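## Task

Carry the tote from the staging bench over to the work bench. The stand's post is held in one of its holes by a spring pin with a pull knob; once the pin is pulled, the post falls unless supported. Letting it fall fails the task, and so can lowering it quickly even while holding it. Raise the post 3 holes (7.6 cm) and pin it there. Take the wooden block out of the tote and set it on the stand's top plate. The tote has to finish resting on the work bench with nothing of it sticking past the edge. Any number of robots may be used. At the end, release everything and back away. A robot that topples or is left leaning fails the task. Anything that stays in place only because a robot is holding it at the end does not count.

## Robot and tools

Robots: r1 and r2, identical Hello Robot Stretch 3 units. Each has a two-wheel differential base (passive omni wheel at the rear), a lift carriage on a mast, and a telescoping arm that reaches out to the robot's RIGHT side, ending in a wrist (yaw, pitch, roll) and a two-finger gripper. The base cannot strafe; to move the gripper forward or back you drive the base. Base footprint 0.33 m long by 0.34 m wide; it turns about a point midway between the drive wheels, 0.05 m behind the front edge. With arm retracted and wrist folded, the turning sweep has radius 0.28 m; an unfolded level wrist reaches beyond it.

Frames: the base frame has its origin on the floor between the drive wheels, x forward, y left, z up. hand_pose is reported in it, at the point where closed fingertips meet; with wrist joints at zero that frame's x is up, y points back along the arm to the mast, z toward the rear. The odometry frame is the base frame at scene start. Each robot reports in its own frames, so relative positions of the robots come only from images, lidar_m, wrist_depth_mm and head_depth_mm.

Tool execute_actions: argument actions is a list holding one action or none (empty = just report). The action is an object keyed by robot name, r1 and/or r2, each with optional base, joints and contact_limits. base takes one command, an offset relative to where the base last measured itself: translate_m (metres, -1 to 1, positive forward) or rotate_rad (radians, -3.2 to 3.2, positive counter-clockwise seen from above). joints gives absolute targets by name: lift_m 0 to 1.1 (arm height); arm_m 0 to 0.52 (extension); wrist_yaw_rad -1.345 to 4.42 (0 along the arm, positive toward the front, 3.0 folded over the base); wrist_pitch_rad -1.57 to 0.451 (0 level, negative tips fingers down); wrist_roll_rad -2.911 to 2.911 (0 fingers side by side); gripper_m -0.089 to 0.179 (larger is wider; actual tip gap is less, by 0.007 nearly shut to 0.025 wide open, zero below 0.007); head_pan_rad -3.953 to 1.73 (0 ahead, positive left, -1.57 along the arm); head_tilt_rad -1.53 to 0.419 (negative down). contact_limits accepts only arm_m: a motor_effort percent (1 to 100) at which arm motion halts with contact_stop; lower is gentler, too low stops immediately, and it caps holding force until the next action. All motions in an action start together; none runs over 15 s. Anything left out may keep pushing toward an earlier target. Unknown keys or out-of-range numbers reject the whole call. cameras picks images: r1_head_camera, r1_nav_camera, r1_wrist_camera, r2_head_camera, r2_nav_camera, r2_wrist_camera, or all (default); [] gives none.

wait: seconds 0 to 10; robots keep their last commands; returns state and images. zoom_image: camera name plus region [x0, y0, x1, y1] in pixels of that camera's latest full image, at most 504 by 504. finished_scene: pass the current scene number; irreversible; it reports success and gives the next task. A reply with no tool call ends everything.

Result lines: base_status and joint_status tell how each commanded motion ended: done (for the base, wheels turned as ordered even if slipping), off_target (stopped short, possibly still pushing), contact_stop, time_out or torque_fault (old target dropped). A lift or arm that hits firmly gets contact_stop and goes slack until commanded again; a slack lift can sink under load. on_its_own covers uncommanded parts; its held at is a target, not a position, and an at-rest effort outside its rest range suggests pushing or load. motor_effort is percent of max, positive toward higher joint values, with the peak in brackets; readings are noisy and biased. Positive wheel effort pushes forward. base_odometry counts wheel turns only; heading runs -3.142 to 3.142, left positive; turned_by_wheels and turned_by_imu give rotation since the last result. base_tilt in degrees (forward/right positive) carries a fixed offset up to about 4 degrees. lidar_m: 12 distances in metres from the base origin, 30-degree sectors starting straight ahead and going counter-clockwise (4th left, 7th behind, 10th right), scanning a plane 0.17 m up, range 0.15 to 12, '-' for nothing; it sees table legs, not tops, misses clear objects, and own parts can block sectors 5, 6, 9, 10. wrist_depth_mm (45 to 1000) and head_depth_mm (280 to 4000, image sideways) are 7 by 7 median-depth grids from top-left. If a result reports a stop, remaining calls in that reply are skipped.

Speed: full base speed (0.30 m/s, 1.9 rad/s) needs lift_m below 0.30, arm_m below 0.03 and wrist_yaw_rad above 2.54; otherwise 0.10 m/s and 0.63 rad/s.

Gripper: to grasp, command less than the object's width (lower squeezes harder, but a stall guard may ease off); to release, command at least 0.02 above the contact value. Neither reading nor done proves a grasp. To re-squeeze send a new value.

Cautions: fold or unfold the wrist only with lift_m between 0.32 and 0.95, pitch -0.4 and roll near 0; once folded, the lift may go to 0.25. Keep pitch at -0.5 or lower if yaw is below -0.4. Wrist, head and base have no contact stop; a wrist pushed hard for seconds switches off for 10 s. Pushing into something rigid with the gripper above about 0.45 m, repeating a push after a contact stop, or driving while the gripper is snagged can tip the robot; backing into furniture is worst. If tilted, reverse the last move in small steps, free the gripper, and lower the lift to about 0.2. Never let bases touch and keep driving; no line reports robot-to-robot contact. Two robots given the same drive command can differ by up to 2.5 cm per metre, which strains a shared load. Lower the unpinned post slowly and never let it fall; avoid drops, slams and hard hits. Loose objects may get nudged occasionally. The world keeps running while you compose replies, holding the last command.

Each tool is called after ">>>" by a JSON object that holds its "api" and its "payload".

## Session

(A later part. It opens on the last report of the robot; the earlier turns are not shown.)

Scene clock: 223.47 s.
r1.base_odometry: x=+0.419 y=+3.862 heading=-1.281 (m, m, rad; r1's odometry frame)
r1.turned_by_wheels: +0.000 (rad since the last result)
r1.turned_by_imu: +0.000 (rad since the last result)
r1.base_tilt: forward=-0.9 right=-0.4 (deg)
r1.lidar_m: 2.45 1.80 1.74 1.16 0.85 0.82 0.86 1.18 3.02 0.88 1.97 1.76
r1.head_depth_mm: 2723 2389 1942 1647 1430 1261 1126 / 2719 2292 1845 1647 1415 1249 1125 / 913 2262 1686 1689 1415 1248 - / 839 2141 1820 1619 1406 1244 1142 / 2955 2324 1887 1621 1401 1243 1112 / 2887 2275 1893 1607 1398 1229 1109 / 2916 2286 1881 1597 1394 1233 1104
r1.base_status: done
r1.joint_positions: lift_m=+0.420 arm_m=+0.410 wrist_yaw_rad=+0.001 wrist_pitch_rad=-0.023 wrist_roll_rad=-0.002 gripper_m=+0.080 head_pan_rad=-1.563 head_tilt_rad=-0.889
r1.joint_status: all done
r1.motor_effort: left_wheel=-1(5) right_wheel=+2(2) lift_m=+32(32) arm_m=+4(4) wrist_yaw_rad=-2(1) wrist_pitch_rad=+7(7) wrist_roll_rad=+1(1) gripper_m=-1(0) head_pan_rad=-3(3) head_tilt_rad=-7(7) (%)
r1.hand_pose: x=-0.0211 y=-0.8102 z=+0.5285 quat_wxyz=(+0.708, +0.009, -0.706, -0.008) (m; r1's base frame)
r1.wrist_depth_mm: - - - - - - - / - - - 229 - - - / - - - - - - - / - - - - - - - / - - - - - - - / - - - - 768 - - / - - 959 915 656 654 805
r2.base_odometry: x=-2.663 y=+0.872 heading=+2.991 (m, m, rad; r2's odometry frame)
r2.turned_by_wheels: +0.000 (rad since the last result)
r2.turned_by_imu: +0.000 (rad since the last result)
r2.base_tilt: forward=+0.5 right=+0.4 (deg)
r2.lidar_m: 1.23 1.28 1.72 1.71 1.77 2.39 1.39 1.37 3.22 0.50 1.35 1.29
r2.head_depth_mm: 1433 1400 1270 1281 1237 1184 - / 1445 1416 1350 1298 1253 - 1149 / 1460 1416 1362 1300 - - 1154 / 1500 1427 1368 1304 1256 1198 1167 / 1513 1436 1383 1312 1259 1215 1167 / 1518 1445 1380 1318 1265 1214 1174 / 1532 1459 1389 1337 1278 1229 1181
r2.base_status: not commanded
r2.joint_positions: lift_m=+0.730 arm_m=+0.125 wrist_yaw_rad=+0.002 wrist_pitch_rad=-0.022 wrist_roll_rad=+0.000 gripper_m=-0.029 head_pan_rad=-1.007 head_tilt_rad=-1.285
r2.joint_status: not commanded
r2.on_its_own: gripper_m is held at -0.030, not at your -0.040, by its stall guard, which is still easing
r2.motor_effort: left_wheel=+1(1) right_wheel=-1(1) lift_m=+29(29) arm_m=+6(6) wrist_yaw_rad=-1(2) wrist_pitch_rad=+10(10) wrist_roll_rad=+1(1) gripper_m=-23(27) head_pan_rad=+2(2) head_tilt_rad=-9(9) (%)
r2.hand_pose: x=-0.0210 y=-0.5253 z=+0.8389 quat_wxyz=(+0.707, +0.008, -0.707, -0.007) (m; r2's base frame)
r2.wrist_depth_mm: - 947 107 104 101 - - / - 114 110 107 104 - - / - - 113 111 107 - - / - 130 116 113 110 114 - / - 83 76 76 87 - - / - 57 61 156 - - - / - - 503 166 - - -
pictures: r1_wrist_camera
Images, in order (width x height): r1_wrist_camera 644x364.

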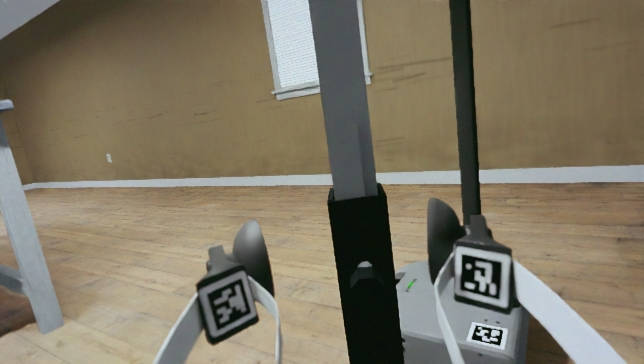

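>>> {"api": "execute_actions", "payload": {"actions": [{"r1":{"joints":{"arm_m":0.44,"lift_m":0.405}}}], "cameras": ["r1_wrist_camera"]}}

>>> {"api": "execute_actions", "payload": {"actions": [{"r1":{"joints":{"gripper_m":-0.07}},"r2":{"joints":{"gripper_m":-0.045}}}], "cameras": ["r1_wrist_camera"]}}

>>> {"api": "execute_actions", "payload": {"actions": [{"r1":{"joints":{"arm_m":0.42}}}], "cameras": ["r1_wrist_camera","r1_head_camera"]}}

Scene clock: 224.83 s.
r1.base_odometry: x=+0.419 y=+3.862 heading=-1.281 (m, m, rad; r1's odometry frame)
r1.turned_by_wheels: +0.000 (rad since the last result)
r1.turned_by_imu: +0.000 (rad since the last result)
r1.base_tilt: forward=-0.9 right=-0.4 (deg)
r1.lidar_m: 2.45 1.81 1.74 1.16 0.85 0.82 0.86 1.18 3.02 0.88 1.97 1.75
r1.head_depth_mm: 2734 2382 1947 1649 1425 1256 1124 / 2708 2292 1848 1637 1424 1259 1121 / 913 2279 1689 1670 1421 1244 - / 840 2146 1792 1559 1407 1241 1139 / 2959 2316 1897 1605 1398 1239 1113 / 2919 2283 1900 1609 1397 1233 1106 / 2922 2261 1885 1589 1393 1228 1106
r1.base_status: not commanded
r1.joint_positions: lift_m=+0.405 arm_m=+0.440 wrist_yaw_rad=+0.001 wrist_pitch_rad=-0.023 wrist_roll_rad=-0.002 gripper_m=+0.080 head_pan_rad=-1.563 head_tilt_rad=-0.889
r1.joint_status: all done
r1.motor_effort: left_wheel=-1(1) right_wheel=+1(2) lift_m=+22(26) arm_m=+4(3) wrist_yaw_rad=-1(1) wrist_pitch_rad=+7(7) wrist_roll_rad=+1(1) gripper_m=+0(0) head_pan_rad=-3(2) head_tilt_rad=-7(7) (%)
r1.hand_pose: x=-0.0211 y=-0.8402 z=+0.5140 quat_wxyz=(+0.708, +0.009, -0.706, -0.008) (m; r1's base frame)
r1.wrist_depth_mm: - - - 194 - - - / - - - 201 - - - / - - - - - - - / - - - - - - - / - - - - - - - / - - - - 459 - 984 / - - 945 885 623 629 789
r2.base_odometry: x=-2.663 y=+0.872 heading=+2.991 (m, m, rad; r2's odometry frame)
r2.turned_by_wheels: +0.000 (rad since the last result)
r2.turned_by_imu: +0.000 (rad since the last result)
r2.base_tilt: forward=+0.5 right=+0.6 (deg)
r2.lidar_m: 1.23 1.27 1.72 1.71 1.77 2.39 1.38 1.37 3.21 0.50 1.35 1.29
r2.head_depth_mm: 861 1394 1273 1284 1235 1187 - / 1449 1401 1351 1284 1265 - 1154 / 1454 1416 1350 1301 - - 1156 / 1490 1430 1366 1305 1257 1192 1161 / 1519 1436 1368 1313 1261 1212 1168 / 1521 1428 1383 1320 1268 1218 1174 / 1531 1458 1399 1332 1271 1226 1177
r2.base_status: not commanded
r2.joint_positions: lift_m=+0.730 arm_m=+0.125 wrist_yaw_rad=+0.002 wrist_pitch_rad=-0.022 wrist_roll_rad=+0.000 gripper_m=-0.023 head_pan_rad=-1.007 head_tilt_rad=-1.285
r2.joint_status: not commanded
r2.on_its_own: gripper_m is held at -0.024, not at your -0.040, by its stall guard, which is not easing now
r2.motor_effort: left_wheel=+1(1) right_wheel=-1(1) lift_m=+29(29) arm_m=+6(6) wrist_yaw_rad=-1(1) wrist_pitch_rad=+10(10) wrist_roll_rad=+1(0) gripper_m=-21(23) head_pan_rad=+3(2) head_tilt_rad=-9(9) (%)
r2.hand_pose: x=-0.0210 y=-0.5253 z=+0.8389 quat_wxyz=(+0.707, +0.008, -0.707, -0.007) (m; r2's base frame)
r2.wrist_depth_mm: - 939 107 104 101 - - / - 114 110 107 104 - - / - - 114 110 108 - - / - 130 116 114 111 114 - / - 82 75 76 87 - - / - 57 61 156 - - - / - - 474 165 - - -
pictures: r1_wrist_camera
Images, in order (width x height): r1_wrist_camera 644x364.

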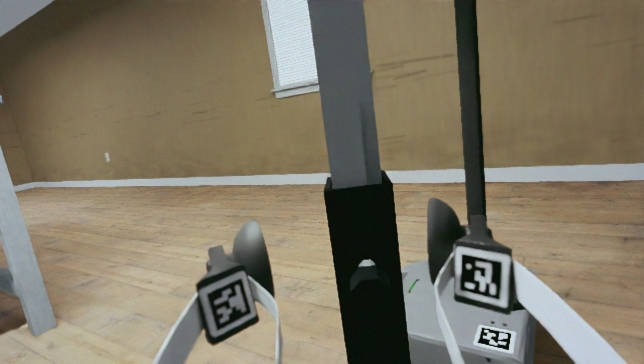

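Scene clock: 226.83 s.
r1.base_odometry: x=+0.419 y=+3.862 heading=-1.281 (m, m, rad; r1's odometry frame)
r1.turned_by_wheels: +0.000 (rad since the last result)
r1.turned_by_imu: +0.000 (rad since the last result)
r1.base_tilt: forward=-0.9 right=-0.4 (deg)
r1.lidar_m: 2.45 1.80 1.75 1.16 0.85 0.82 0.86 1.18 3.02 0.88 1.97 1.75
r1.head_depth_mm: 2728 2391 1943 1654 1431 1259 1128 / 2719 2288 1839 1634 1421 1254 1121 / 910 2274 1685 1673 1409 1245 - / 840 2126 1817 1576 1405 1251 1135 / 2934 2308 1901 1611 1403 1239 1111 / 2902 2297 1896 1610 1395 1235 1103 / 2899 2283 1872 1599 1381 1226 1103
r1.base_status: not commanded
r1.joint_positions: lift_m=+0.405 arm_m=+0.440 wrist_yaw_rad=+0.001 wrist_pitch_rad=-0.023 wrist_roll_rad=-0.002 gripper_m=-0.069 head_pan_rad=-1.563 head_tilt_rad=-0.889
r1.joint_status: all done
r1.motor_effort: left_wheel=+0(1) right_wheel=+2(1) lift_m=+22(22) arm_m=+5(5) wrist_yaw_rad=-1(1) wrist_pitch_rad=+7(7) wrist_roll_rad=+1(1) gripper_m=-27(100) head_pan_rad=-3(4) head_tilt_rad=-7(7) (%)
r1.hand_pose: x=-0.0211 y=-0.8402 z=+0.5140 quat_wxyz=(+0.708, +0.009, -0.706, -0.008) (m; r1's base frame)
r1.wrist_depth_mm: - - - 194 - - - / - - - 200 - - - / - - - - - - - / - - - - - - - / - - - - - - - / - - - - - 781 982 / - - - 869 607 659 797
r2.base_odometry: x=-2.663 y=+0.872 heading=+2.991 (m, m, rad; r2's odometry frame)
r2.turned_by_wheels: +0.000 (rad since the last result)
r2.turned_by_imu: +0.000 (rad since the last result)
r2.base_tilt: forward=+0.6 right=+0.4 (deg)
r2.lidar_m: 1.23 1.27 1.72 1.71 1.77 2.39 1.39 1.37 3.23 0.50 1.35 1.29
r2.head_depth_mm: 852 1388 1269 1286 1236 1184 - / 1452 1408 1342 1293 1252 - 1151 / 1453 1411 1352 1300 - - 1155 / 1494 1431 1364 1313 1259 1198 1158 / 1503 1437 1376 1317 1257 1213 1166 / 1513 1445 1385 1321 1266 1221 1176 / 1529 1462 1384 1327 1277 1228 1172
r2.base_status: not commanded
r2.joint_positions: lift_m=+0.730 arm_m=+0.125 wrist_yaw_rad=+0.002 wrist_pitch_rad=-0.022 wrist_roll_rad=+0.000 gripper_m=-0.037 head_pan_rad=-1.007 head_tilt_rad=-1.285
r2.joint_status: gripper_m off_target (ended at -0.037, target -0.045)
r2.on_its_own: gripper_m is held at -0.038, not at your -0.045, by its stall guard, which is still easing
r2.motor_effort: left_wheel=+1(1) right_wheel=-1(1) lift_m=+29(29) arm_m=+6(6) wrist_yaw_rad=-2(2) wrist_pitch_rad=+10(11) wrist_roll_rad=+1(0) gripper_m=-25(97) head_pan_rad=+3(2) head_tilt_rad=-8(9) (%)
r2.hand_pose: x=-0.0210 y=-0.5253 z=+0.8389 quat_wxyz=(+0.707, +0.009, -0.707, -0.007) (m; r2's base frame)
r2.wrist_depth_mm: - 960 107 104 101 - - / - 114 110 107 104 - - / - - 113 111 108 - - / - 130 116 114 111 114 - / - 82 76 76 87 - - / - 57 61 156 - - - / - - 478 165 - - -
pictures: r1_wrist_camera
Images, in order (width x height): r1_wrist_camera 644x364.

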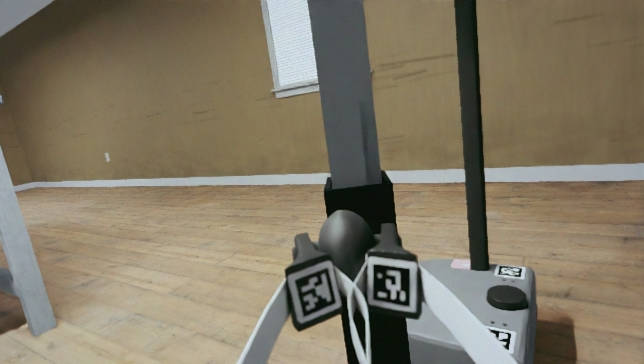

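Scene clock: 227.87 s.
r1.base_odometry: x=+0.419 y=+3.862 heading=-1.281 (m, m, rad; r1's odometry frame)
r1.turned_by_wheels: +0.000 (rad since the last result)
r1.turned_by_imu: +0.000 (rad since the last result)
r1.base_tilt: forward=-0.9 right=-0.5 (deg)
r1.lidar_m: 2.45 1.80 1.74 1.16 0.85 0.82 0.86 1.18 3.02 0.88 1.97 1.76
r1.head_depth_mm: 2730 2392 1956 1653 1428 1261 1127 / 2703 2292 1841 1639 1420 1253 1125 / 910 2266 1684 1676 1420 1241 - / 840 2138 1813 1598 1401 1247 1135 / 2917 2316 1888 1614 1401 1245 1113 / 2913 2291 1890 1612 1396 1235 1108 / 2883 2274 1875 1601 1391 1233 1103
r1.base_status: not commanded
r1.joint_positions: lift_m=+0.405 arm_m=+0.420 wrist_yaw_rad=+0.001 wrist_pitch_rad=-0.023 wrist_roll_rad=-0.002 gripper_m=-0.065 head_pan_rad=-1.563 head_tilt_rad=-0.889
r1.joint_status: all done
r1.on_its_own: gripper_m is held at -0.064, not at your -0.070, by its stall guard, which is still easing
r1.motor_effort: left_wheel=-1(0) right_wheel=+2(2) lift_m=+22(22) arm_m=-5(4) wrist_yaw_rad=-2(1) wrist_pitch_rad=+7(7) wrist_roll_rad=+1(1) gripper_m=+0(27) head_pan_rad=-3(1) head_tilt_rad=-6(7) (%)
r1.hand_pose: x=-0.0211 y=-0.8209 z=+0.5140 quat_wxyz=(+0.708, +0.009, -0.706, -0.008) (m; r1's base frame)
r1.wrist_depth_mm: - - - 213 - - - / - - - 220 - - - / - - - - - - - / - - - - - - - / - - - - - - - / - - - - - 815 977 / - - - 871 624 659 789
r2.base_odometry: x=-2.663 y=+0.872 heading=+2.991 (m, m, rad; r2's odometry frame)
r2.turned_by_wheels: +0.000 (rad since the last result)
r2.turned_by_imu: +0.000 (rad since the last result)
r2.base_tilt: forward=+0.4 right=+0.5 (deg)
r2.lidar_m: 1.23 1.28 1.71 1.71 1.77 2.39 1.39 1.37 3.21 0.50 1.35 1.29
r2.head_depth_mm: 862 1396 1267 1284 1232 1191 - / 1446 1405 1338 1290 1256 - 1150 / 1448 1419 1360 1292 - - 1155 / 1491 1428 1364 1301 1256 1195 1160 / 1504 1433 1374 1312 1258 1205 1163 / 1518 1445 1378 1323 1264 1222 1168 / 1526 1455 1382 1326 1278 1216 1176
r2.base_status: not commanded
r2.joint_positions: lift_m=+0.730 arm_m=+0.125 wrist_yaw_rad=+0.002 wrist_pitch_rad=-0.022 wrist_roll_rad=+0.000 gripper_m=-0.034 head_pan_rad=-1.007 head_tilt_rad=-1.285
r2.joint_status: not commanded
r2.on_its_own: gripper_m is held at -0.035, not at your -0.045, by its stall guard, which is still easing
r2.motor_effort: left_wheel=+1(1) right_wheel=-1(1) lift_m=+29(30) arm_m=+6(6) wrist_yaw_rad=-2(1) wrist_pitch_rad=+10(10) wrist_roll_rad=+1(0) gripper_m=-25(25) head_pan_rad=+2(3) head_tilt_rad=-9(9) (%)
r2.hand_pose: x=-0.0210 y=-0.5253 z=+0.8389 quat_wxyz=(+0.707, +0.009, -0.707, -0.007) (m; r2's base frame)
r2.wrist_depth_mm: - 954 107 104 101 - - / - 114 110 107 104 - - / - - 114 111 107 - - / - 130 116 114 111 114 - / - 82 75 76 87 - - / - 57 61 157 - - - / - - 498 166 - - -
pictures: r1_head_camera (sideways: a quarter turn clockwise sets it upright), r1_wrist_camera
Images, in order (width x height): r1_head_camera 896x504, r1_wrist_camera 644x364.

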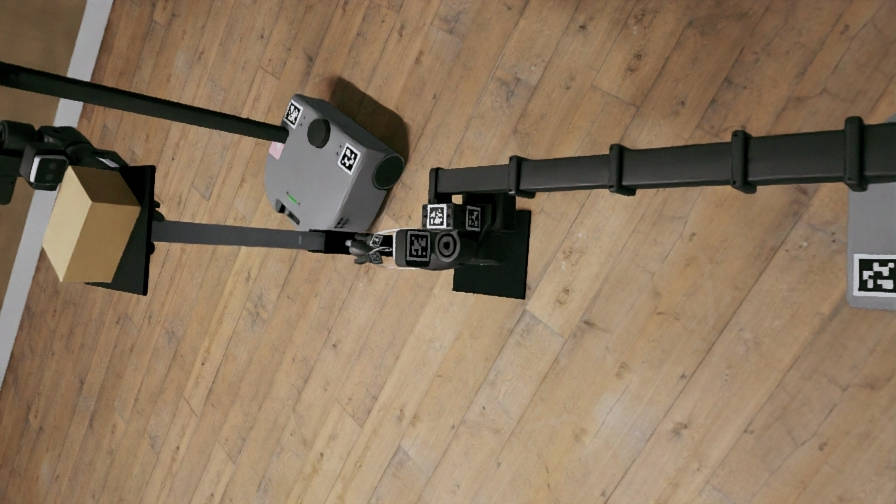

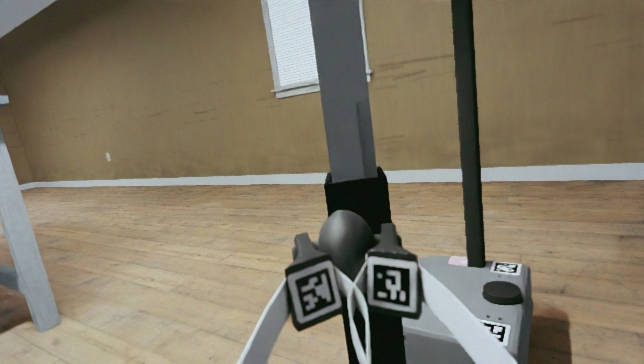

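Missed: too high, and slightly left. Adjust.

>>> {"api": "execute_actions", "payload": {"actions": [{"r1":{"base":{"translate_m":-0.012},"joints":{"gripper_m":0.07,"lift_m":0.385}}}], "cameras": []}}

>>> {"api": "execute_actions", "payload": {"actions": [{"r1":{"joints":{"arm_m":0.45}}}], "cameras": ["r1_wrist_camera"]}}

>>> {"api": "execute_actions", "payload": {"actions": [{"r1":{"joints":{"gripper_m":-0.07}},"r2":{"joints":{"gripper_m":-0.04}}}], "cameras": ["r1_wrist_camera"]}}

>>> {"api": "execute_actions", "payload": {"actions": [{"r1":{"joints":{"arm_m":0.43}}}], "cameras": ["r1_wrist_camera"]}}

Scene clock: 229.93 s.
r1.base_odometry: x=+0.416 y=+3.873 heading=-1.281 (m, m, rad; r1's odometry frame)
r1.turned_by_wheels: +0.000 (rad since the last result)
r1.turned_by_imu: +0.000 (rad since the last result)
r1.base_tilt: forward=-0.9 right=-0.3 (deg)
r1.lidar_m: 2.45 1.81 1.75 1.14 0.84 0.81 0.85 1.17 3.00 0.88 1.98 1.76
r1.head_depth_mm: 2722 2395 1954 1639 1432 1254 1127 / 2696 2284 1848 1633 1427 1255 1130 / 928 2293 1686 1678 1418 1261 - / 832 2133 1758 1609 1407 1244 1143 / 2935 2290 1906 1609 1404 1240 1113 / 2953 2296 1891 1604 1396 1238 1105 / 2891 2281 1865 1597 1387 1231 1105
r1.base_status: done
r1.joint_positions: lift_m=+0.385 arm_m=+0.420 wrist_yaw_rad=+0.001 wrist_pitch_rad=-0.023 wrist_roll_rad=-0.002 gripper_m=+0.070 head_pan_rad=-1.563 head_tilt_rad=-0.889
r1.joint_status: all done
r1.motor_effort: left_wheel=-1(4) right_wheel=+2(4) lift_m=+22(23) arm_m=-4(4) wrist_yaw_rad=-1(2) wrist_pitch_rad=+7(7) wrist_roll_rad=+1(1) gripper_m=+0(91) head_pan_rad=-3(2) head_tilt_rad=-7(6) (%)
r1.hand_pose: x=-0.0211 y=-0.8209 z=+0.4940 quat_wxyz=(+0.708, +0.009, -0.706, -0.008) (m; r1's base frame)
r1.wrist_depth_mm: - - - 213 - - - / - - - - - - - / - - - 224 - - - / - - - 222 - - - / - - - 228 - - - / - - - 237 746 - 946 / - - 903 825 646 605 766
r2.base_odometry: x=-2.663 y=+0.872 heading=+2.991 (m, m, rad; r2's odometry frame)
r2.turned_by_wheels: +0.000 (rad since the last result)
r2.turned_by_imu: +0.000 (rad since the last result)
r2.base_tilt: forward=+0.5 right=+0.5 (deg)
r2.lidar_m: 1.23 1.27 1.72 1.71 1.77 2.38 1.39 1.37 3.22 0.50 1.35 1.28
r2.head_depth_mm: 866 1389 1268 1282 1235 1184 - / 1449 1413 1341 1293 1255 - 1155 / 1455 1424 1350 1304 - - 1153 / 1494 1421 1364 1308 1254 1196 1159 / 1509 1437 1368 1313 1267 1210 1159 / 1521 1450 1392 1328 1273 1216 1171 / 1523 1455 1389 1328 1273 1223 1178
r2.base_status: not commanded
r2.joint_positions: lift_m=+0.730 arm_m=+0.125 wrist_yaw_rad=+0.002 wrist_pitch_rad=-0.022 wrist_roll_rad=+0.000 gripper_m=-0.025 head_pan_rad=-1.007 head_tilt_rad=-1.285
r2.joint_status: not commanded
r2.on_its_own: gripper_m is held at -0.026, not at your -0.045, by its stall guard, which is still easing
r2.motor_effort: left_wheel=+1(1) right_wheel=-1(1) lift_m=+29(29) arm_m=+6(6) wrist_yaw_rad=-2(1) wrist_pitch_rad=+10(10) wrist_roll_rad=+1(0) gripper_m=-22(23) head_pan_rad=+2(3) head_tilt_rad=-9(9) (%)
r2.hand_pose: x=-0.0210 y=-0.5253 z=+0.8389 quat_wxyz=(+0.707, +0.009, -0.707, -0.007) (m; r2's base frame)
r2.wrist_depth_mm: - 962 107 104 101 - - / - 114 110 107 104 - - / - - 114 110 108 - - / - 130 115 114 111 114 - / - 82 76 76 87 - - / - 57 61 157 - - - / - - - 165 - - -
pictures: none
No camera images: the call's "cameras" was empty. Leave "cameras" out to get every camera's image.

Scene clock: 231.13 s.
r1.base_odometry: x=+0.416 y=+3.873 heading=-1.281 (m, m, rad; r1's odometry frame)
r1.turned_by_wheels: +0.000 (rad since the last result)
r1.turned_by_imu: +0.000 (rad since the last result)
r1.base_tilt: forward=-0.9 right=-0.4 (deg)
r1.lidar_m: 2.46 1.81 1.75 1.15 0.84 0.81 0.85 1.16 3.01 0.88 1.97 1.77
r1.head_depth_mm: 2720 2376 1937 1650 1434 1263 1127 / 2677 2287 1851 1627 1426 1252 1132 / 925 2283 1683 1675 1414 1249 - / 833 2127 1757 1573 1404 1245 1137 / 2950 2298 1900 1616 1405 1237 1111 / 2934 2301 1890 1602 1402 1241 1106 / 2914 2289 1872 1603 1389 1229 1099
r1.base_status: not commanded
r1.joint_positions: lift_m=+0.385 arm_m=+0.450 wrist_yaw_rad=+0.001 wrist_pitch_rad=-0.023 wrist_roll_rad=-0.002 gripper_m=+0.070 head_pan_rad=-1.563 head_tilt_rad=-0.889
r1.joint_status: all done
r1.motor_effort: left_wheel=-1(1) right_wheel=+2(2) lift_m=+22(22) arm_m=+4(2) wrist_yaw_rad=-2(2) wrist_pitch_rad=+7(7) wrist_roll_rad=+1(1) gripper_m=+0(0) head_pan_rad=-3(4) head_tilt_rad=-7(7) (%)
r1.hand_pose: x=-0.0211 y=-0.8502 z=+0.4940 quat_wxyz=(+0.708, +0.009, -0.706, -0.008) (m; r1's base frame)
r1.wrist_depth_mm: - - - 186 - - - / - - - 189 - - - / - - - 196 - - - / - - - 193 - - - / - - - 197 - - - / - - - 205 737 - 940 / - - 903 822 620 595 766
r2.base_odometry: x=-2.663 y=+0.872 heading=+2.991 (m, m, rad; r2's odometry frame)
r2.turned_by_wheels: +0.000 (rad since the last result)
r2.turned_by_imu: +0.000 (rad since the last result)
r2.base_tilt: forward=+0.6 right=+0.6 (deg)
r2.lidar_m: 1.23 1.27 1.72 1.71 1.77 2.38 1.39 1.37 3.23 0.50 1.35 1.29
r2.head_depth_mm: 858 1399 1272 1282 1237 1188 - / 1451 1413 1349 1292 1253 - 1151 / 1452 1420 1353 1297 - - 1153 / 1490 1428 1369 1308 1250 1188 1163 / 1512 1432 1378 1311 1266 1210 1164 / 1524 1446 1384 1325 1273 1219 1168 / 1533 1455 1391 1331 1273 1225 1175
r2.base_status: not commanded
r2.joint_positions: lift_m=+0.730 arm_m=+0.125 wrist_yaw_rad=+0.002 wrist_pitch_rad=-0.022 wrist_roll_rad=+0.000 gripper_m=-0.022 head_pan_rad=-1.007 head_tilt_rad=-1.285
r2.joint_status: not commanded
r2.on_its_own: gripper_m is held at -0.023, not at your -0.045, by its stall guard, which is not easing now
r2.motor_effort: left_wheel=+1(1) right_wheel=-1(1) lift_m=+30(29) arm_m=+6(6) wrist_yaw_rad=-1(1) wrist_pitch_rad=+10(10) wrist_roll_rad=+0(1) gripper_m=-21(21) head_pan_rad=+3(2) head_tilt_rad=-9(9) (%)
r2.hand_pose: x=-0.0210 y=-0.5253 z=+0.8389 quat_wxyz=(+0.707, +0.009, -0.707, -0.007) (m; r2's base frame)
r2.wrist_depth_mm: - 922 107 104 101 - - / - 113 110 107 104 - - / - - 113 110 108 - - / - 130 115 114 111 115 - / - 82 76 76 87 - - / - 57 61 157 - - - / - - - 166 - - -
pictures: r1_wrist_camera
Images, in order (width x height): r1_wrist_camera 644x364.

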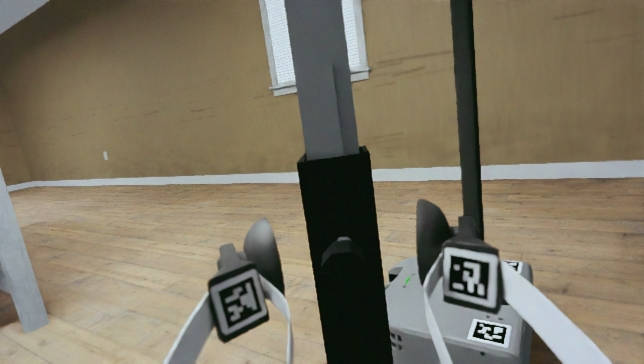

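Scene clock: 233.03 s.
r1.base_odometry: x=+0.416 y=+3.873 heading=-1.281 (m, m, rad; r1's odometry frame)
r1.turned_by_wheels: +0.000 (rad since the last result)
r1.turned_by_imu: +0.001 (rad since the last result)
r1.base_tilt: forward=-0.9 right=-0.4 (deg)
r1.lidar_m: 2.45 1.81 1.75 1.15 0.84 0.81 0.85 1.16 3.02 0.88 1.98 1.77
r1.head_depth_mm: 2715 2393 1947 1645 1421 1255 1128 / 2688 2303 1836 1635 1425 1251 1131 / 926 2279 1681 1675 1418 1247 - / 835 2137 1721 1572 1413 1243 1140 / 2948 2321 1908 1615 1403 1241 1114 / 2917 2300 1888 1602 1388 1234 1107 / 2901 2285 1877 1595 1385 1232 1104
r1.base_status: not commanded
r1.joint_positions: lift_m=+0.385 arm_m=+0.450 wrist_yaw_rad=+0.005 wrist_pitch_rad=-0.018 wrist_roll_rad=-0.002 gripper_m=-0.068 head_pan_rad=-1.563 head_tilt_rad=-0.889
r1.joint_status: all done
r1.motor_effort: left_wheel=+1(0) right_wheel=-3(2) lift_m=+22(22) arm_m=+4(4) wrist_yaw_rad=-5(6) wrist_pitch_rad=+5(7) wrist_roll_rad=+1(1) gripper_m=-34(100) head_pan_rad=-3(4) head_tilt_rad=-6(6) (%)
r1.hand_pose: x=-0.0203 y=-0.8504 z=+0.4953 quat_wxyz=(+0.708, +0.008, -0.706, -0.005) (m; r1's base frame)
r1.wrist_depth_mm: - - - 186 - - - / - - - 189 - - - / - - - 196 - - - / - - - 193 - - - / - - - 197 - - - / - - - 165 - 768 966 / - - 963 825 617 625 758
r2.base_odometry: x=-2.663 y=+0.872 heading=+2.991 (m, m, rad; r2's odometry frame)
r2.turned_by_wheels: +0.000 (rad since the last result)
r2.turned_by_imu: +0.000 (rad since the last result)
r2.base_tilt: forward=+0.6 right=+0.5 (deg)
r2.lidar_m: 1.23 1.28 1.72 1.71 1.77 2.38 1.39 1.37 3.23 0.50 1.34 1.29
r2.head_depth_mm: 857 1395 1269 1279 1239 1186 - / 1444 1405 1350 1295 1253 - 1152 / 1461 1412 1352 1298 - - 1159 / 1491 1424 1365 1300 1258 1194 1164 / 1509 1432 1374 1313 1258 1210 1166 / 1518 1446 1380 1320 1273 1218 1174 / 1526 1458 1393 1330 1272 1222 1181
r2.base_status: not commanded
r2.joint_positions: lift_m=+0.730 arm_m=+0.125 wrist_yaw_rad=+0.002 wrist_pitch_rad=-0.022 wrist_roll_rad=+0.000 gripper_m=-0.032 head_pan_rad=-1.007 head_tilt_rad=-1.285
r2.joint_status: gripper_m off_target (ended at -0.032, target -0.040)
r2.on_its_own: gripper_m is held at -0.033, not at your -0.040, by its stall guard, which is still easing
r2.motor_effort: left_wheel=+1(1) right_wheel=-1(0) lift_m=+29(30) arm_m=+6(6) wrist_yaw_rad=-1(1) wrist_pitch_rad=+11(11) wrist_roll_rad=+0(0) gripper_m=-24(89) head_pan_rad=+4(3) head_tilt_rad=-9(10) (%)
r2.hand_pose: x=-0.0210 y=-0.5253 z=+0.8389 quat_wxyz=(+0.707, +0.009, -0.707, -0.007) (m; r2's base frame)
r2.wrist_depth_mm: - 952 107 104 101 - - / - 114 110 107 104 - - / - - 114 111 108 - - / - 130 116 114 111 114 - / - 83 76 76 87 - - / - 57 61 157 - - - / - - - 164 - - -
pictures: r1_wrist_camera
Images, in order (width x height): r1_wrist_camera 644x364.

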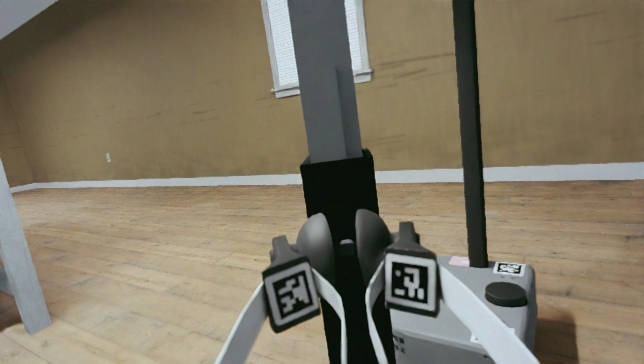

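Scene clock: 234.07 s.
r1.base_odometry: x=+0.416 y=+3.873 heading=-1.281 (m, m, rad; r1's odometry frame)
r1.turned_by_wheels: +0.000 (rad since the last result)
r1.turned_by_imu: +0.000 (rad since the last result)
r1.base_tilt: forward=-0.9 right=-0.4 (deg)
r1.lidar_m: 2.45 1.81 1.75 1.14 0.84 0.81 0.85 1.17 3.01 0.88 1.97 1.77
r1.head_depth_mm: 2733 2372 1955 1639 1431 1260 1124 / 2711 2300 1835 1630 1421 1255 1133 / 929 2275 1680 1665 1413 1257 - / 833 2130 1767 1621 1408 1242 1140 / 2956 2297 1899 1608 1398 1237 1110 / 2926 2292 1886 1607 1394 1234 1104 / 2881 2279 1888 1593 1389 1235 1105
r1.base_status: not commanded
r1.joint_positions: lift_m=+0.385 arm_m=+0.431 wrist_yaw_rad=+0.005 wrist_pitch_rad=-0.013 wrist_roll_rad=-0.002 gripper_m=-0.065 head_pan_rad=-1.563 head_tilt_rad=-0.889
r1.joint_status: all done
r1.motor_effort: left_wheel=+1(2) right_wheel=-3(3) lift_m=+22(22) arm_m=-9(11) wrist_yaw_rad=-6(6) wrist_pitch_rad=+4(5) wrist_roll_rad=+1(1) gripper_m=-29(35) head_pan_rad=-3(3) head_tilt_rad=-8(6) (%)
r1.hand_pose: x=-0.0201 y=-0.8317 z=+0.4965 quat_wxyz=(+0.708, +0.007, -0.706, -0.003) (m; r1's base frame)
r1.wrist_depth_mm: - - - 205 - - - / - - - 208 - - - / - - - 215 - - - / - - - 212 - - - / - - - - - - - / - - - - - 785 946 / - - 997 842 630 642 768
r2.base_odometry: x=-2.663 y=+0.872 heading=+2.991 (m, m, rad; r2's odometry frame)
r2.turned_by_wheels: +0.000 (rad since the last result)
r2.turned_by_imu: +0.000 (rad since the last result)
r2.base_tilt: forward=+0.5 right=+0.6 (deg)
r2.lidar_m: 1.23 1.27 1.72 1.71 1.77 2.38 1.39 1.37 3.21 0.50 1.35 1.29
r2.head_depth_mm: 865 1392 1265 1285 1233 1186 - / 1450 1413 1348 1293 1254 - 1156 / 1456 1414 1359 1291 - - 1157 / 1488 1428 1365 1307 1261 1189 1164 / 1509 1434 1374 1320 1262 1207 1164 / 1519 1444 1386 1322 1275 1220 1169 / 1529 1457 1389 1331 1276 1226 1179
r2.base_status: not commanded
r2.joint_positions: lift_m=+0.730 arm_m=+0.125 wrist_yaw_rad=+0.002 wrist_pitch_rad=-0.022 wrist_roll_rad=+0.000 gripper_m=-0.029 head_pan_rad=-1.007 head_tilt_rad=-1.285
r2.joint_status: not commanded
r2.on_its_own: gripper_m is held at -0.030, not at your -0.040, by its stall guard, which is still easing
r2.motor_effort: left_wheel=+1(1) right_wheel=+0(1) lift_m=+29(29) arm_m=+6(6) wrist_yaw_rad=-1(1) wrist_pitch_rad=+10(10) wrist_roll_rad=+0(0) gripper_m=-23(24) head_pan_rad=+4(2) head_tilt_rad=-9(9) (%)
r2.hand_pose: x=-0.0210 y=-0.5253 z=+0.8389 quat_wxyz=(+0.707, +0.009, -0.707, -0.007) (m; r2's base frame)
r2.wrist_depth_mm: - 943 107 104 101 - - / - 114 110 107 104 - - / - - 114 111 108 - - / - 130 116 113 111 114 - / - 82 76 76 87 - - / - 57 61 157 - - - / - - - 165 - - -
pictures: r1_wrist_camera
Images, in order (width x height): r1_wrist_camera 644x364.

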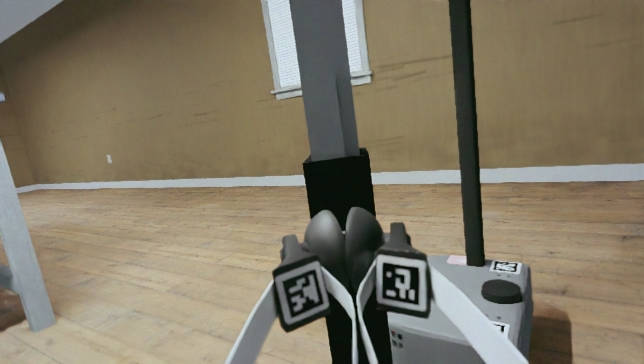

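>>> {"api": "execute_actions", "payload": {"actions": [{"r2":{"joints":{"lift_m":0.795,"gripper_m":-0.045}}}], "cameras": ["r1_wrist_camera","r2_wrist_camera"]}}

Scene clock: 236.57 s.
r1.base_odometry: x=+0.416 y=+3.873 heading=-1.281 (m, m, rad; r1's odometry frame)
r1.turned_by_wheels: +0.000 (rad since the last result)
r1.turned_by_imu: +0.001 (rad since the last result)
r1.base_tilt: forward=-0.9 right=-0.4 (deg)
r1.lidar_m: 2.45 1.81 1.75 1.14 0.84 0.81 0.85 1.17 3.01 0.88 1.97 1.76
r1.head_depth_mm: 2705 2373 1954 1649 1426 1256 1127 / 2727 2282 1836 1633 1424 1256 1129 / 916 2289 1682 1663 1417 1256 - / 831 2119 1765 1617 1404 1242 1138 / 2940 2320 1896 1609 1400 1242 1111 / 2905 2305 1883 1606 1393 1240 1109 / 2893 2269 1874 1592 1390 1229 1101
r1.base_status: not commanded
r1.joint_positions: lift_m=+0.385 arm_m=+0.431 wrist_yaw_rad=+0.005 wrist_pitch_rad=-0.013 wrist_roll_rad=-0.002 gripper_m=-0.052 head_pan_rad=-1.563 head_tilt_rad=-0.889
r1.joint_status: not commanded
r1.on_its_own: gripper_m is held at -0.053, not at your -0.070, by its stall guard, which is still easing
r1.motor_effort: left_wheel=+2(1) right_wheel=-2(2) lift_m=+22(22) arm_m=-9(9) wrist_yaw_rad=-6(5) wrist_pitch_rad=+4(4) wrist_roll_rad=+1(1) gripper_m=-24(28) head_pan_rad=-4(5) head_tilt_rad=-7(7) (%)
r1.hand_pose: x=-0.0201 y=-0.8316 z=+0.4965 quat_wxyz=(+0.708, +0.007, -0.706, -0.003) (m; r1's base frame)
r1.wrist_depth_mm: - - - 204 - - - / - - - 209 - - - / - - - 216 - - - / - - - 212 - - - / - - - - - - - / - - - - - 796 979 / - - 982 841 631 635 779
r2.base_odometry: x=-2.663 y=+0.872 heading=+2.991 (m, m, rad; r2's odometry frame)
r2.turned_by_wheels: +0.000 (rad since the last result)
r2.turned_by_imu: +0.000 (rad since the last result)
r2.base_tilt: forward=+0.4 right=+0.4 (deg)
r2.lidar_m: 1.23 1.27 1.71 1.71 1.76 2.38 1.39 1.37 3.22 0.50 1.34 1.29
r2.head_depth_mm: 864 1389 1143 1291 1235 1180 1156 / 1445 1406 1346 1293 1259 - 1141 / 1455 1420 1352 1298 - - 1155 / 1486 1423 1366 1304 1256 1189 1166 / 1517 1436 1372 1315 1260 1210 1164 / 1519 1446 1386 1325 1267 1219 1169 / 1541 1447 1391 1330 1275 1223 1176
r2.base_status: not commanded
r2.joint_positions: lift_m=+0.774 arm_m=+0.125 wrist_yaw_rad=+0.002 wrist_pitch_rad=-0.159 wrist_roll_rad=-0.015 gripper_m=-0.037 head_pan_rad=-1.007 head_tilt_rad=-1.285
r2.joint_status: lift_m contact_stop (moved +0.044 of +0.065); gripper_m off_target (ended at -0.037, target -0.045)
r2.on_its_own: gripper_m is held at -0.039, not at your -0.045, by its stall guard, which is still easing; lift_m is slack since a contact_stop, until your next command for it (your +0.795 is given up); wrist_pitch_rad is at rest, and its effort (+74) is outside its rest range (-20 to +32)
r2.motor_effort: left_wheel=+1(2) right_wheel=+1(5) lift_m=+30(51) arm_m=+7(7) wrist_yaw_rad=-1(2) wrist_pitch_rad=+74(98) wrist_roll_rad=+6(15) gripper_m=-24(86) head_pan_rad=+4(3) head_tilt_rad=-8(9) (%)
r2.hand_pose: x=-0.0211 y=-0.5187 z=+0.8484 quat_wxyz=(+0.711, +0.057, -0.699, -0.055) (m; r2's base frame)
r2.wrist_depth_mm: - - - - - - - / - 113 108 105 102 103 - / - - 114 111 108 - - / - 776 121 118 114 149 - / - 647 109 111 111 119 - / - - 84 85 94 - - / - 979 72 185 - - -
pictures: r1_wrist_camera, r2_wrist_camera
Images, in order (width x height): r1_wrist_camera 644x364, r2_wrist_camera 644x364.

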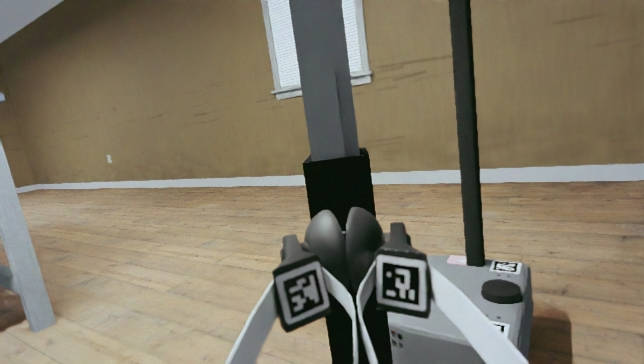

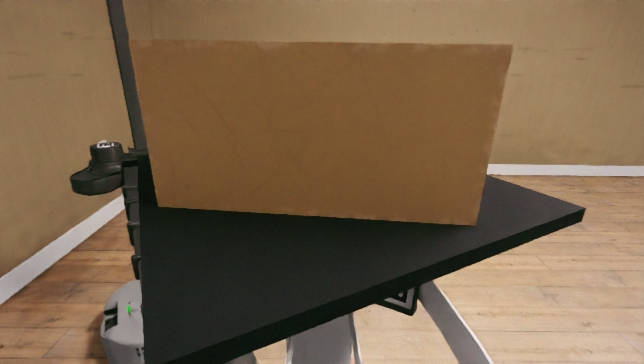

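>>> {"api": "execute_actions", "payload": {"actions": [{"r2":{"joints":{"lift_m":0.745}},"r1":{"joints":{"gripper_m":0.06}}}], "cameras": []}}

>>> {"api": "execute_actions", "payload": {"actions": [{"r1":{"joints":{"arm_m":0.46}}}], "cameras": []}}

>>> {"api": "execute_actions", "payload": {"actions": [{"r1":{"joints":{"gripper_m":-0.08}},"r2":{"joints":{"gripper_m":-0.04}}}], "cameras": []}}

>>> {"api": "execute_actions", "payload": {"actions": [{"r1":{"joints":{"arm_m":0.435}}}], "cameras": ["r1_wrist_camera"]}}

Scene clock: 239.93 s.
r1.base_odometry: x=+0.416 y=+3.873 heading=-1.281 (m, m, rad; r1's odometry frame)
r1.turned_by_wheels: +0.000 (rad since the last result)
r1.turned_by_imu: +0.001 (rad since the last result)
r1.base_tilt: forward=-0.9 right=-0.4 (deg)
r1.lidar_m: 2.45 1.81 1.75 1.14 0.84 0.81 0.85 1.16 3.02 0.88 1.98 1.76
r1.head_depth_mm: 2721 2378 1944 1655 1425 1262 1127 / 2705 2289 1843 1638 1421 1252 1132 / 933 2275 1679 1669 1419 1256 - / 832 2126 1763 1618 1409 1250 1141 / 2926 2306 1900 1615 1404 1240 1111 / 2926 2282 1879 1601 1398 1238 1106 / 2877 2286 1883 1598 1392 1228 1099
r1.base_status: not commanded
r1.joint_positions: lift_m=+0.385 arm_m=+0.430 wrist_yaw_rad=+0.003 wrist_pitch_rad=-0.018 wrist_roll_rad=-0.002 gripper_m=+0.060 head_pan_rad=-1.563 head_tilt_rad=-0.889
r1.joint_status: all done
r1.motor_effort: left_wheel=+0(1) right_wheel=+0(3) lift_m=+22(22) arm_m=-4(9) wrist_yaw_rad=-2(5) wrist_pitch_rad=+6(5) wrist_roll_rad=+1(1) gripper_m=-1(93) head_pan_rad=-3(3) head_tilt_rad=-7(7) (%)
r1.hand_pose: x=-0.0207 y=-0.8311 z=+0.4952 quat_wxyz=(+0.708, +0.008, -0.706, -0.006) (m; r1's base frame)
r1.wrist_depth_mm: - - - 204 - - - / - - - 209 - - - / - - - 215 - - - / - - - 212 - - - / - - - 216 - - - / - - - 226 716 936 957 / - - 909 838 632 591 773
r2.base_odometry: x=-2.663 y=+0.872 heading=+2.991 (m, m, rad; r2's odometry frame)
r2.turned_by_wheels: +0.000 (rad since the last result)
r2.turned_by_imu: +0.000 (rad since the last result)
r2.base_tilt: forward=+0.6 right=+0.5 (deg)
r2.lidar_m: 1.23 1.28 1.72 1.71 1.77 2.38 1.39 1.37 3.21 0.50 1.35 1.29
r2.head_depth_mm: 863 1396 1195 1285 1238 1190 - / 1452 1404 1346 1290 1258 - 1154 / 1462 1417 1356 1295 - - 1150 / 1493 1433 1368 1307 1254 1198 1161 / 1509 1436 1376 1317 1261 1215 1161 / 1516 1447 1376 1332 1264 1221 1171 / 1542 1454 1394 1328 1275 1228 1176
r2.base_status: not commanded
r2.joint_positions: lift_m=+0.745 arm_m=+0.124 wrist_yaw_rad=+0.002 wrist_pitch_rad=-0.060 wrist_roll_rad=-0.015 gripper_m=-0.025 head_pan_rad=-1.007 head_tilt_rad=-1.285
r2.joint_status: all done
r2.on_its_own: gripper_m is held at -0.026, not at your -0.045, by its stall guard, which is not easing now; arm_m is at rest, and its effort (+15) is outside its rest range (-14 to +14)
r2.motor_effort: left_wheel=+0(1) right_wheel=+2(2) lift_m=+23(28) arm_m=+15(15) wrist_yaw_rad=-2(1) wrist_pitch_rad=+28(65) wrist_roll_rad=+6(6) gripper_m=-21(22) head_pan_rad=+2(3) head_tilt_rad=-9(9) (%)
r2.hand_pose: x=-0.0210 y=-0.5233 z=+0.8444 quat_wxyz=(+0.713, +0.022, -0.701, -0.021) (m; r2's base frame)
r2.wrist_depth_mm: - - - - - - - / - 999 112 109 106 - - / - - 117 114 110 - - / - 170 122 118 115 143 - / - 110 95 96 97 116 - / - 77 69 78 - - - / - - 477 174 - - -
pictures: none
No camera images: the call's "cameras" was empty. Leave "cameras" out to get every camera's image.

Scene clock: 241.13 s.
r1.base_odometry: x=+0.416 y=+3.873 heading=-1.281 (m, m, rad; r1's odometry frame)
r1.turned_by_wheels: +0.000 (rad since the last result)
r1.turned_by_imu: +0.000 (rad since the last result)
r1.base_tilt: forward=-0.9 right=-0.2 (deg)
r1.lidar_m: 2.46 1.81 1.75 1.14 0.84 0.81 0.85 1.16 3.01 0.88 1.97 1.77
r1.head_depth_mm: 2739 2383 1956 1635 1427 1258 1122 / 2704 2274 1837 1643 1417 1257 1133 / 932 2269 1690 1670 1415 1249 - / 832 2108 1766 1567 1413 1244 1139 / 2945 2298 1905 1611 1398 1236 1113 / 2913 2293 1890 1609 1396 1235 1103 / 2862 2278 1889 1597 1397 1228 1100
r1.base_status: not commanded
r1.joint_positions: lift_m=+0.385 arm_m=+0.460 wrist_yaw_rad=+0.002 wrist_pitch_rad=-0.018 wrist_roll_rad=-0.002 gripper_m=+0.060 head_pan_rad=-1.563 head_tilt_rad=-0.889
r1.joint_status: all done
r1.motor_effort: left_wheel=+0(0) right_wheel=+1(0) lift_m=+22(22) arm_m=+4(4) wrist_yaw_rad=-3(2) wrist_pitch_rad=+6(6) wrist_roll_rad=+1(1) gripper_m=+0(0) head_pan_rad=-4(3) head_tilt_rad=-7(7) (%)
r1.hand_pose: x=-0.0208 y=-0.8604 z=+0.4951 quat_wxyz=(+0.708, +0.008, -0.706, -0.006) (m; r1's base frame)
r1.wrist_depth_mm: - - - 176 - - - / - - - 180 - - - / - - - 186 - - - / - - - 183 - - - / - - - 187 - - - / - - - 192 701 815 959 / - - 907 201 610 590 774
r2.base_odometry: x=-2.663 y=+0.872 heading=+2.991 (m, m, rad; r2's odometry frame)
r2.turned_by_wheels: +0.000 (rad since the last result)
r2.turned_by_imu: +0.000 (rad since the last result)
r2.base_tilt: forward=+0.5 right=+0.4 (deg)
r2.lidar_m: 1.23 1.28 1.72 1.71 1.77 2.38 1.39 1.37 3.22 0.50 1.35 1.29
r2.head_depth_mm: 856 1392 1198 1280 1242 1184 - / 1452 1403 1352 1286 1257 - 1148 / 1463 1424 1361 1298 - - 1153 / 1494 1434 1367 1309 1256 1196 1164 / 1511 1435 1369 1319 1266 1208 1166 / 1517 1456 1381 1321 1266 1218 1170 / 1529 1451 1395 1330 1276 1222 1178
r2.base_status: not commanded
r2.joint_positions: lift_m=+0.745 arm_m=+0.124 wrist_yaw_rad=+0.002 wrist_pitch_rad=-0.060 wrist_roll_rad=-0.015 gripper_m=-0.025 head_pan_rad=-1.007 head_tilt_rad=-1.285
r2.joint_status: not commanded
r2.on_its_own: gripper_m is held at -0.026, not at your -0.045, by its stall guard, which is not easing now; arm_m is at rest, and its effort (+15) is outside its rest range (-14 to +14)
r2.motor_effort: left_wheel=+0(0) right_wheel=+2(2) lift_m=+23(23) arm_m=+15(15) wrist_yaw_rad=-2(2) wrist_pitch_rad=+28(29) wrist_roll_rad=+6(6) gripper_m=-21(21) head_pan_rad=+2(2) head_tilt_rad=-9(8) (%)
r2.hand_pose: x=-0.0210 y=-0.5233 z=+0.8444 quat_wxyz=(+0.713, +0.022, -0.701, -0.021) (m; r2's base frame)
r2.wrist_depth_mm: - - - - - - - / - 959 112 109 106 - - / - - 117 114 111 - - / - 171 122 118 115 143 - / - 110 95 96 97 116 - / - 77 69 78 - - - / - 713 482 175 - - -
pictures: none
No camera images: the call's "cameras" was empty. Leave "cameras" out to get every camera's image.

Scene clock: 243.03 s.
r1.base_odometry: x=+0.416 y=+3.873 heading=-1.281 (m, m, rad; r1's odometry frame)
r1.turned_by_wheels: +0.000 (rad since the last result)
r1.turned_by_imu: +0.001 (rad since the last result)
r1.base_tilt: forward=-0.9 right=-0.3 (deg)
r1.lidar_m: 2.45 1.82 1.75 1.15 0.84 0.81 0.85 1.16 3.01 0.88 1.96 1.76
r1.head_depth_mm: 2703 2380 1940 1645 1431 1256 1126 / 2724 2274 1835 1638 1420 1251 1135 / 933 2282 1692 1668 1411 1250 - / 830 2122 1771 1574 1414 1240 1139 / 2957 2301 1899 1607 1405 1239 1115 / 2915 2293 1891 1611 1393 1233 1108 / 2906 2264 1873 1600 1386 1231 1104
r1.base_status: not commanded
r1.joint_positions: lift_m=+0.385 arm_m=+0.460 wrist_yaw_rad=+0.005 wrist_pitch_rad=-0.009 wrist_roll_rad=-0.002 gripper_m=-0.078 head_pan_rad=-1.563 head_tilt_rad=-0.889
r1.joint_status: all done
r1.motor_effort: left_wheel=+2(2) right_wheel=-4(4) lift_m=+22(22) arm_m=-2(5) wrist_yaw_rad=-6(7) wrist_pitch_rad=+3(6) wrist_roll_rad=+1(1) gripper_m=-39(100) head_pan_rad=-3(3) head_tilt_rad=-6(6) (%)
r1.hand_pose: x=-0.0201 y=-0.8612 z=+0.4975 quat_wxyz=(+0.708, +0.005, -0.706, -0.002) (m; r1's base frame)
r1.wrist_depth_mm: - - - 175 - - - / - - - 179 - - - / - - - 184 - - - / - - - 182 - - - / - - - 186 - - - / - - - 151 - 786 960 / - - 972 199 618 614 776
r2.base_odometry: x=-2.663 y=+0.872 heading=+2.991 (m, m, rad; r2's odometry frame)
r2.turned_by_wheels: +0.000 (rad since the last result)
r2.turned_by_imu: -0.001 (rad since the last result)
r2.base_tilt: forward=+0.5 right=+0.5 (deg)
r2.lidar_m: 1.23 1.27 1.72 1.71 1.76 2.38 1.39 1.37 3.21 0.50 1.35 1.29
r2.head_depth_mm: 856 1387 1192 1282 1232 1184 - / 1451 1410 1346 1296 1256 - 1152 / 1462 1421 1355 1298 - - 1154 / 1491 1422 1366 1302 1256 1194 1162 / 1515 1435 1372 1313 1257 1213 1164 / 1514 1447 1382 1324 1269 1215 1172 / 1528 1452 1389 1331 1276 1232 1179
r2.base_status: not commanded
r2.joint_positions: lift_m=+0.745 arm_m=+0.124 wrist_yaw_rad=+0.002 wrist_pitch_rad=-0.060 wrist_roll_rad=-0.015 gripper_m=-0.032 head_pan_rad=-1.007 head_tilt_rad=-1.285
r2.joint_status: gripper_m off_target (ended at -0.032, target -0.040)
r2.on_its_own: gripper_m is held at -0.034, not at your -0.040, by its stall guard, which is still easing; arm_m is at rest, and its effort (+16) is outside its rest range (-14 to +14)
r2.motor_effort: left_wheel=+0(0) right_wheel=+2(2) lift_m=+23(23) arm_m=+16(16) wrist_yaw_rad=-1(1) wrist_pitch_rad=+29(28) wrist_roll_rad=+6(6) gripper_m=-23(83) head_pan_rad=+3(2) head_tilt_rad=-8(9) (%)
r2.hand_pose: x=-0.0210 y=-0.5233 z=+0.8444 quat_wxyz=(+0.713, +0.022, -0.701, -0.021) (m; r2's base frame)
r2.wrist_depth_mm: - - - - - - - / - 982 112 110 106 - - / - - 117 114 111 - - / - 170 122 118 115 143 - / - 111 95 96 97 117 - / - 77 69 78 - - - / - 692 475 175 - - -
pictures: none
No camera images: the call's "cameras" was empty. Leave "cameras" out to get every camera's image.

Scene clock: 244.17 s.
r1.base_odometry: x=+0.416 y=+3.873 heading=-1.281 (m, m, rad; r1's odometry frame)
r1.turned_by_wheels: +0.000 (rad since the last result)
r1.turned_by_imu: +0.000 (rad since the last result)
r1.base_tilt: forward=-1.0 right=-0.4 (deg)
r1.lidar_m: 2.46 1.81 1.76 1.15 0.84 0.81 0.85 1.17 3.01 0.88 1.98 1.76
r1.head_depth_mm: 2713 2368 1941 1649 1426 1263 1132 / 2701 2287 1834 1638 1419 1255 1137 / 942 2265 1682 1672 1417 1264 - / 850 992 1747 1624 1404 1244 1140 / 2929 2293 1901 1615 1406 1234 1112 / 2924 2283 1889 1603 1392 1236 1103 / 2860 2279 1874 1595 1388 1228 1102
r1.base_status: not commanded
r1.joint_positions: lift_m=+0.385 arm_m=+0.436 wrist_yaw_rad=+0.007 wrist_pitch_rad=+0.003 wrist_roll_rad=-0.002 gripper_m=-0.074 head_pan_rad=-1.563 head_tilt_rad=-0.889
r1.joint_status: all done
r1.on_its_own: gripper_m is held at -0.073, not at your -0.080, by its stall guard, which is still easing
r1.motor_effort: left_wheel=+2(5) right_wheel=-3(7) lift_m=+22(22) arm_m=-9(23) wrist_yaw_rad=-7(7) wrist_pitch_rad=-1(3) wrist_roll_rad=+1(1) gripper_m=-2(39) head_pan_rad=-4(4) head_tilt_rad=-6(6) (%)
r1.hand_pose: x=-0.0198 y=-0.8371 z=+0.5006 quat_wxyz=(+0.708, +0.002, -0.706, +0.003) (m; r1's base frame)
r1.wrist_depth_mm: - - - 200 - - - / - - - 205 - - - / - - - 211 - - - / - - - 208 - - - / - - - - - - - / - - - - - 786 994 / - - - 543 625 663 805
r2.base_odometry: x=-2.663 y=+0.872 heading=+2.991 (m, m, rad; r2's odometry frame)
r2.turned_by_wheels: +0.000 (rad since the last result)
r2.turned_by_imu: +0.000 (rad since the last result)
r2.base_tilt: forward=+0.6 right=+0.6 (deg)
r2.lidar_m: 1.23 1.27 1.72 1.71 1.76 2.39 1.39 1.37 3.20 0.50 1.35 1.29
r2.head_depth_mm: 865 1392 1146 1286 1237 1185 - / 1452 1416 1347 1288 1255 - 1148 / 1465 1406 1354 1296 - - 1154 / 1486 1421 1363 1311 1261 1193 1168 / 1507 1438 1372 1313 1262 1211 1167 / 1520 1444 1384 1328 1270 1215 1174 / 1535 1453 1393 1326 1281 1217 1179
r2.base_status: not commanded
r2.joint_positions: lift_m=+0.745 arm_m=+0.124 wrist_yaw_rad=+0.002 wrist_pitch_rad=-0.125 wrist_roll_rad=-0.010 gripper_m=-0.029 head_pan_rad=-1.007 head_tilt_rad=-1.285
r2.joint_status: not commanded
r2.on_its_own: gripper_m is held at -0.027, not at your -0.040, by its stall guard, which is still easing; arm_m is at rest, and its effort (+15) is outside its rest range (-14 to +14); wrist_pitch_rad is at rest, and its effort (+59) is outside its rest range (-20 to +32)
r2.motor_effort: left_wheel=+0(1) right_wheel=+2(3) lift_m=+31(31) arm_m=+15(16) wrist_yaw_rad=-1(1) wrist_pitch_rad=+59(73) wrist_roll_rad=+4(6) gripper_m=+0(24) head_pan_rad=+3(2) head_tilt_rad=-8(9) (%)
r2.hand_pose: x=-0.0210 y=-0.5203 z=+0.8277 quat_wxyz=(+0.710, +0.045, -0.702, -0.044) (m; r2's base frame)
r2.wrist_depth_mm: - - - - - - - / - 113 109 105 102 - - / - - 114 111 107 - - / - 155 120 117 113 146 - / - 121 107 107 108 116 - / - 89 81 82 91 - - / - 70 70 182 - - -
pictures: r1_wrist_camera
Images, in order (width x height): r1_wrist_camera 644x364.

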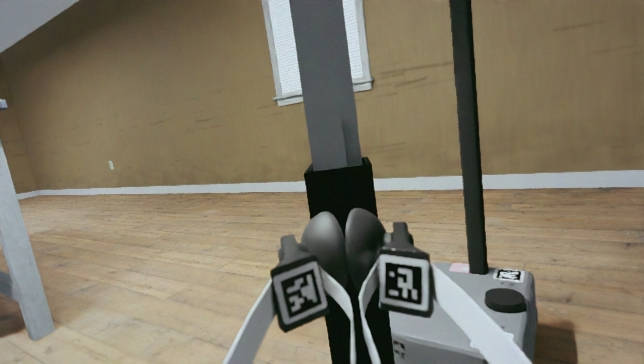

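>>> {"api": "execute_actions", "payload": {"actions": [{"r2":{"joints":{"lift_m":0.825,"gripper_m":-0.045}},"r1":{"joints":{"gripper_m":-0.075}}}], "cameras": []}}

>>> {"api": "execute_actions", "payload": {"actions": [{"r1":{"joints":{"gripper_m":0.06,"arm_m":0.38}}}], "cameras": []}}

>>> {"api": "execute_actions", "payload": {"actions": [{"r2":{"joints":{"lift_m":0.845}}}], "cameras": ["r1_wrist_camera"]}}

Scene clock: 246.10 s.
r1.base_odometry: x=+0.416 y=+3.873 heading=-1.281 (m, m, rad; r1's odometry frame)
r1.turned_by_wheels: +0.000 (rad since the last result)
r1.turned_by_imu: +0.000 (rad since the last result)
r1.base_tilt: forward=-0.9 right=-0.3 (deg)
r1.lidar_m: 2.46 1.81 1.75 1.15 0.84 0.81 0.85 1.16 3.01 0.88 1.97 1.76
r1.head_depth_mm: 2710 2397 1953 1649 1432 1260 1127 / 2735 2271 1846 1639 1416 1252 1131 / 913 2275 1675 1670 1417 1257 - / 831 2115 1748 1624 1410 1241 1143 / 2956 2313 1891 1607 1402 1241 1111 / 2931 2286 1894 1598 1390 1233 1107 / 2894 2296 1865 1595 1381 1229 1100
r1.base_status: not commanded
r1.joint_positions: lift_m=+0.385 arm_m=+0.436 wrist_yaw_rad=+0.006 wrist_pitch_rad=+0.003 wrist_roll_rad=-0.002 gripper_m=-0.067 head_pan_rad=-1.563 head_tilt_rad=-0.889
r1.joint_status: gripper_m off_target (ended at -0.067, target -0.075)
r1.on_its_own: gripper_m is held at -0.068, not at your -0.075, by its stall guard, which is still easing
r1.motor_effort: left_wheel=+2(2) right_wheel=-3(3) lift_m=+23(22) arm_m=-8(10) wrist_yaw_rad=-7(6) wrist_pitch_rad=+0(0) wrist_roll_rad=+1(1) gripper_m=-30(55) head_pan_rad=-4(2) head_tilt_rad=-7(6) (%)
r1.hand_pose: x=-0.0199 y=-0.8370 z=+0.5006 quat_wxyz=(+0.708, +0.001, -0.706, +0.003) (m; r1's base frame)
r1.wrist_depth_mm: - - - 200 - - - / - - - 205 - - - / - - - 211 - - - / - - - 208 - - - / - - - - - - - / - - - - - 793 995 / - - - 544 624 656 783
r2.base_odometry: x=-2.663 y=+0.872 heading=+2.991 (m, m, rad; r2's odometry frame)
r2.turned_by_wheels: +0.000 (rad since the last result)
r2.turned_by_imu: +0.000 (rad since the last result)
r2.base_tilt: forward=+0.5 right=+0.6 (deg)
r2.lidar_m: 1.23 1.27 1.71 1.71 1.76 2.39 1.40 1.37 3.21 0.50 1.34 1.29
r2.head_depth_mm: 866 1396 1245 1289 1236 1181 1155 / 1442 1395 1349 1289 1253 - 1149 / 1456 1416 1349 1298 - - 1151 / 1490 1424 1362 1313 1259 1189 1165 / 1500 1430 1370 1312 1254 1211 1167 / 1526 1438 1379 1319 1263 1216 1173 / 1529 1458 1394 1333 1277 1226 1178
r2.base_status: not commanded
r2.joint_positions: lift_m=+0.778 arm_m=+0.125 wrist_yaw_rad=+0.002 wrist_pitch_rad=-0.169 wrist_roll_rad=-0.022 gripper_m=-0.038 head_pan_rad=-1.007 head_tilt_rad=-1.285
r2.joint_status: lift_m contact_stop (moved +0.033 of +0.080); gripper_m off_target (ended at -0.038, target -0.045)
r2.on_its_own: gripper_m is held at -0.039, not at your -0.045, by its stall guard, which is still easing; lift_m is slack since a contact_stop, until your next command for it (your +0.825 is given up); wrist_pitch_rad is at rest, and its effort (+78) is outside its rest range (-20 to +32)
r2.motor_effort: left_wheel=+1(2) right_wheel=+0(8) lift_m=+30(55) arm_m=+8(15) wrist_yaw_rad=-2(2) wrist_pitch_rad=+78(100) wrist_roll_rad=+9(21) gripper_m=-20(89) head_pan_rad=+3(3) head_tilt_rad=-8(9) (%)
r2.hand_pose: x=-0.0209 y=-0.5180 z=+0.8497 quat_wxyz=(+0.713, +0.061, -0.696, -0.058) (m; r2's base frame)
r2.wrist_depth_mm: - - - - - - - / - 112 108 105 102 103 - / - - 115 111 108 - - / - 777 122 118 115 151 - / - 639 110 113 114 122 - / - - 86 87 96 - - / - 972 73 189 - - -
pictures: none
No camera images: the call's "cameras" was empty. Leave "cameras" out to get every camera's image.

not run: a stop came earlier in this reply.

not run: a stop came earlier in this reply.


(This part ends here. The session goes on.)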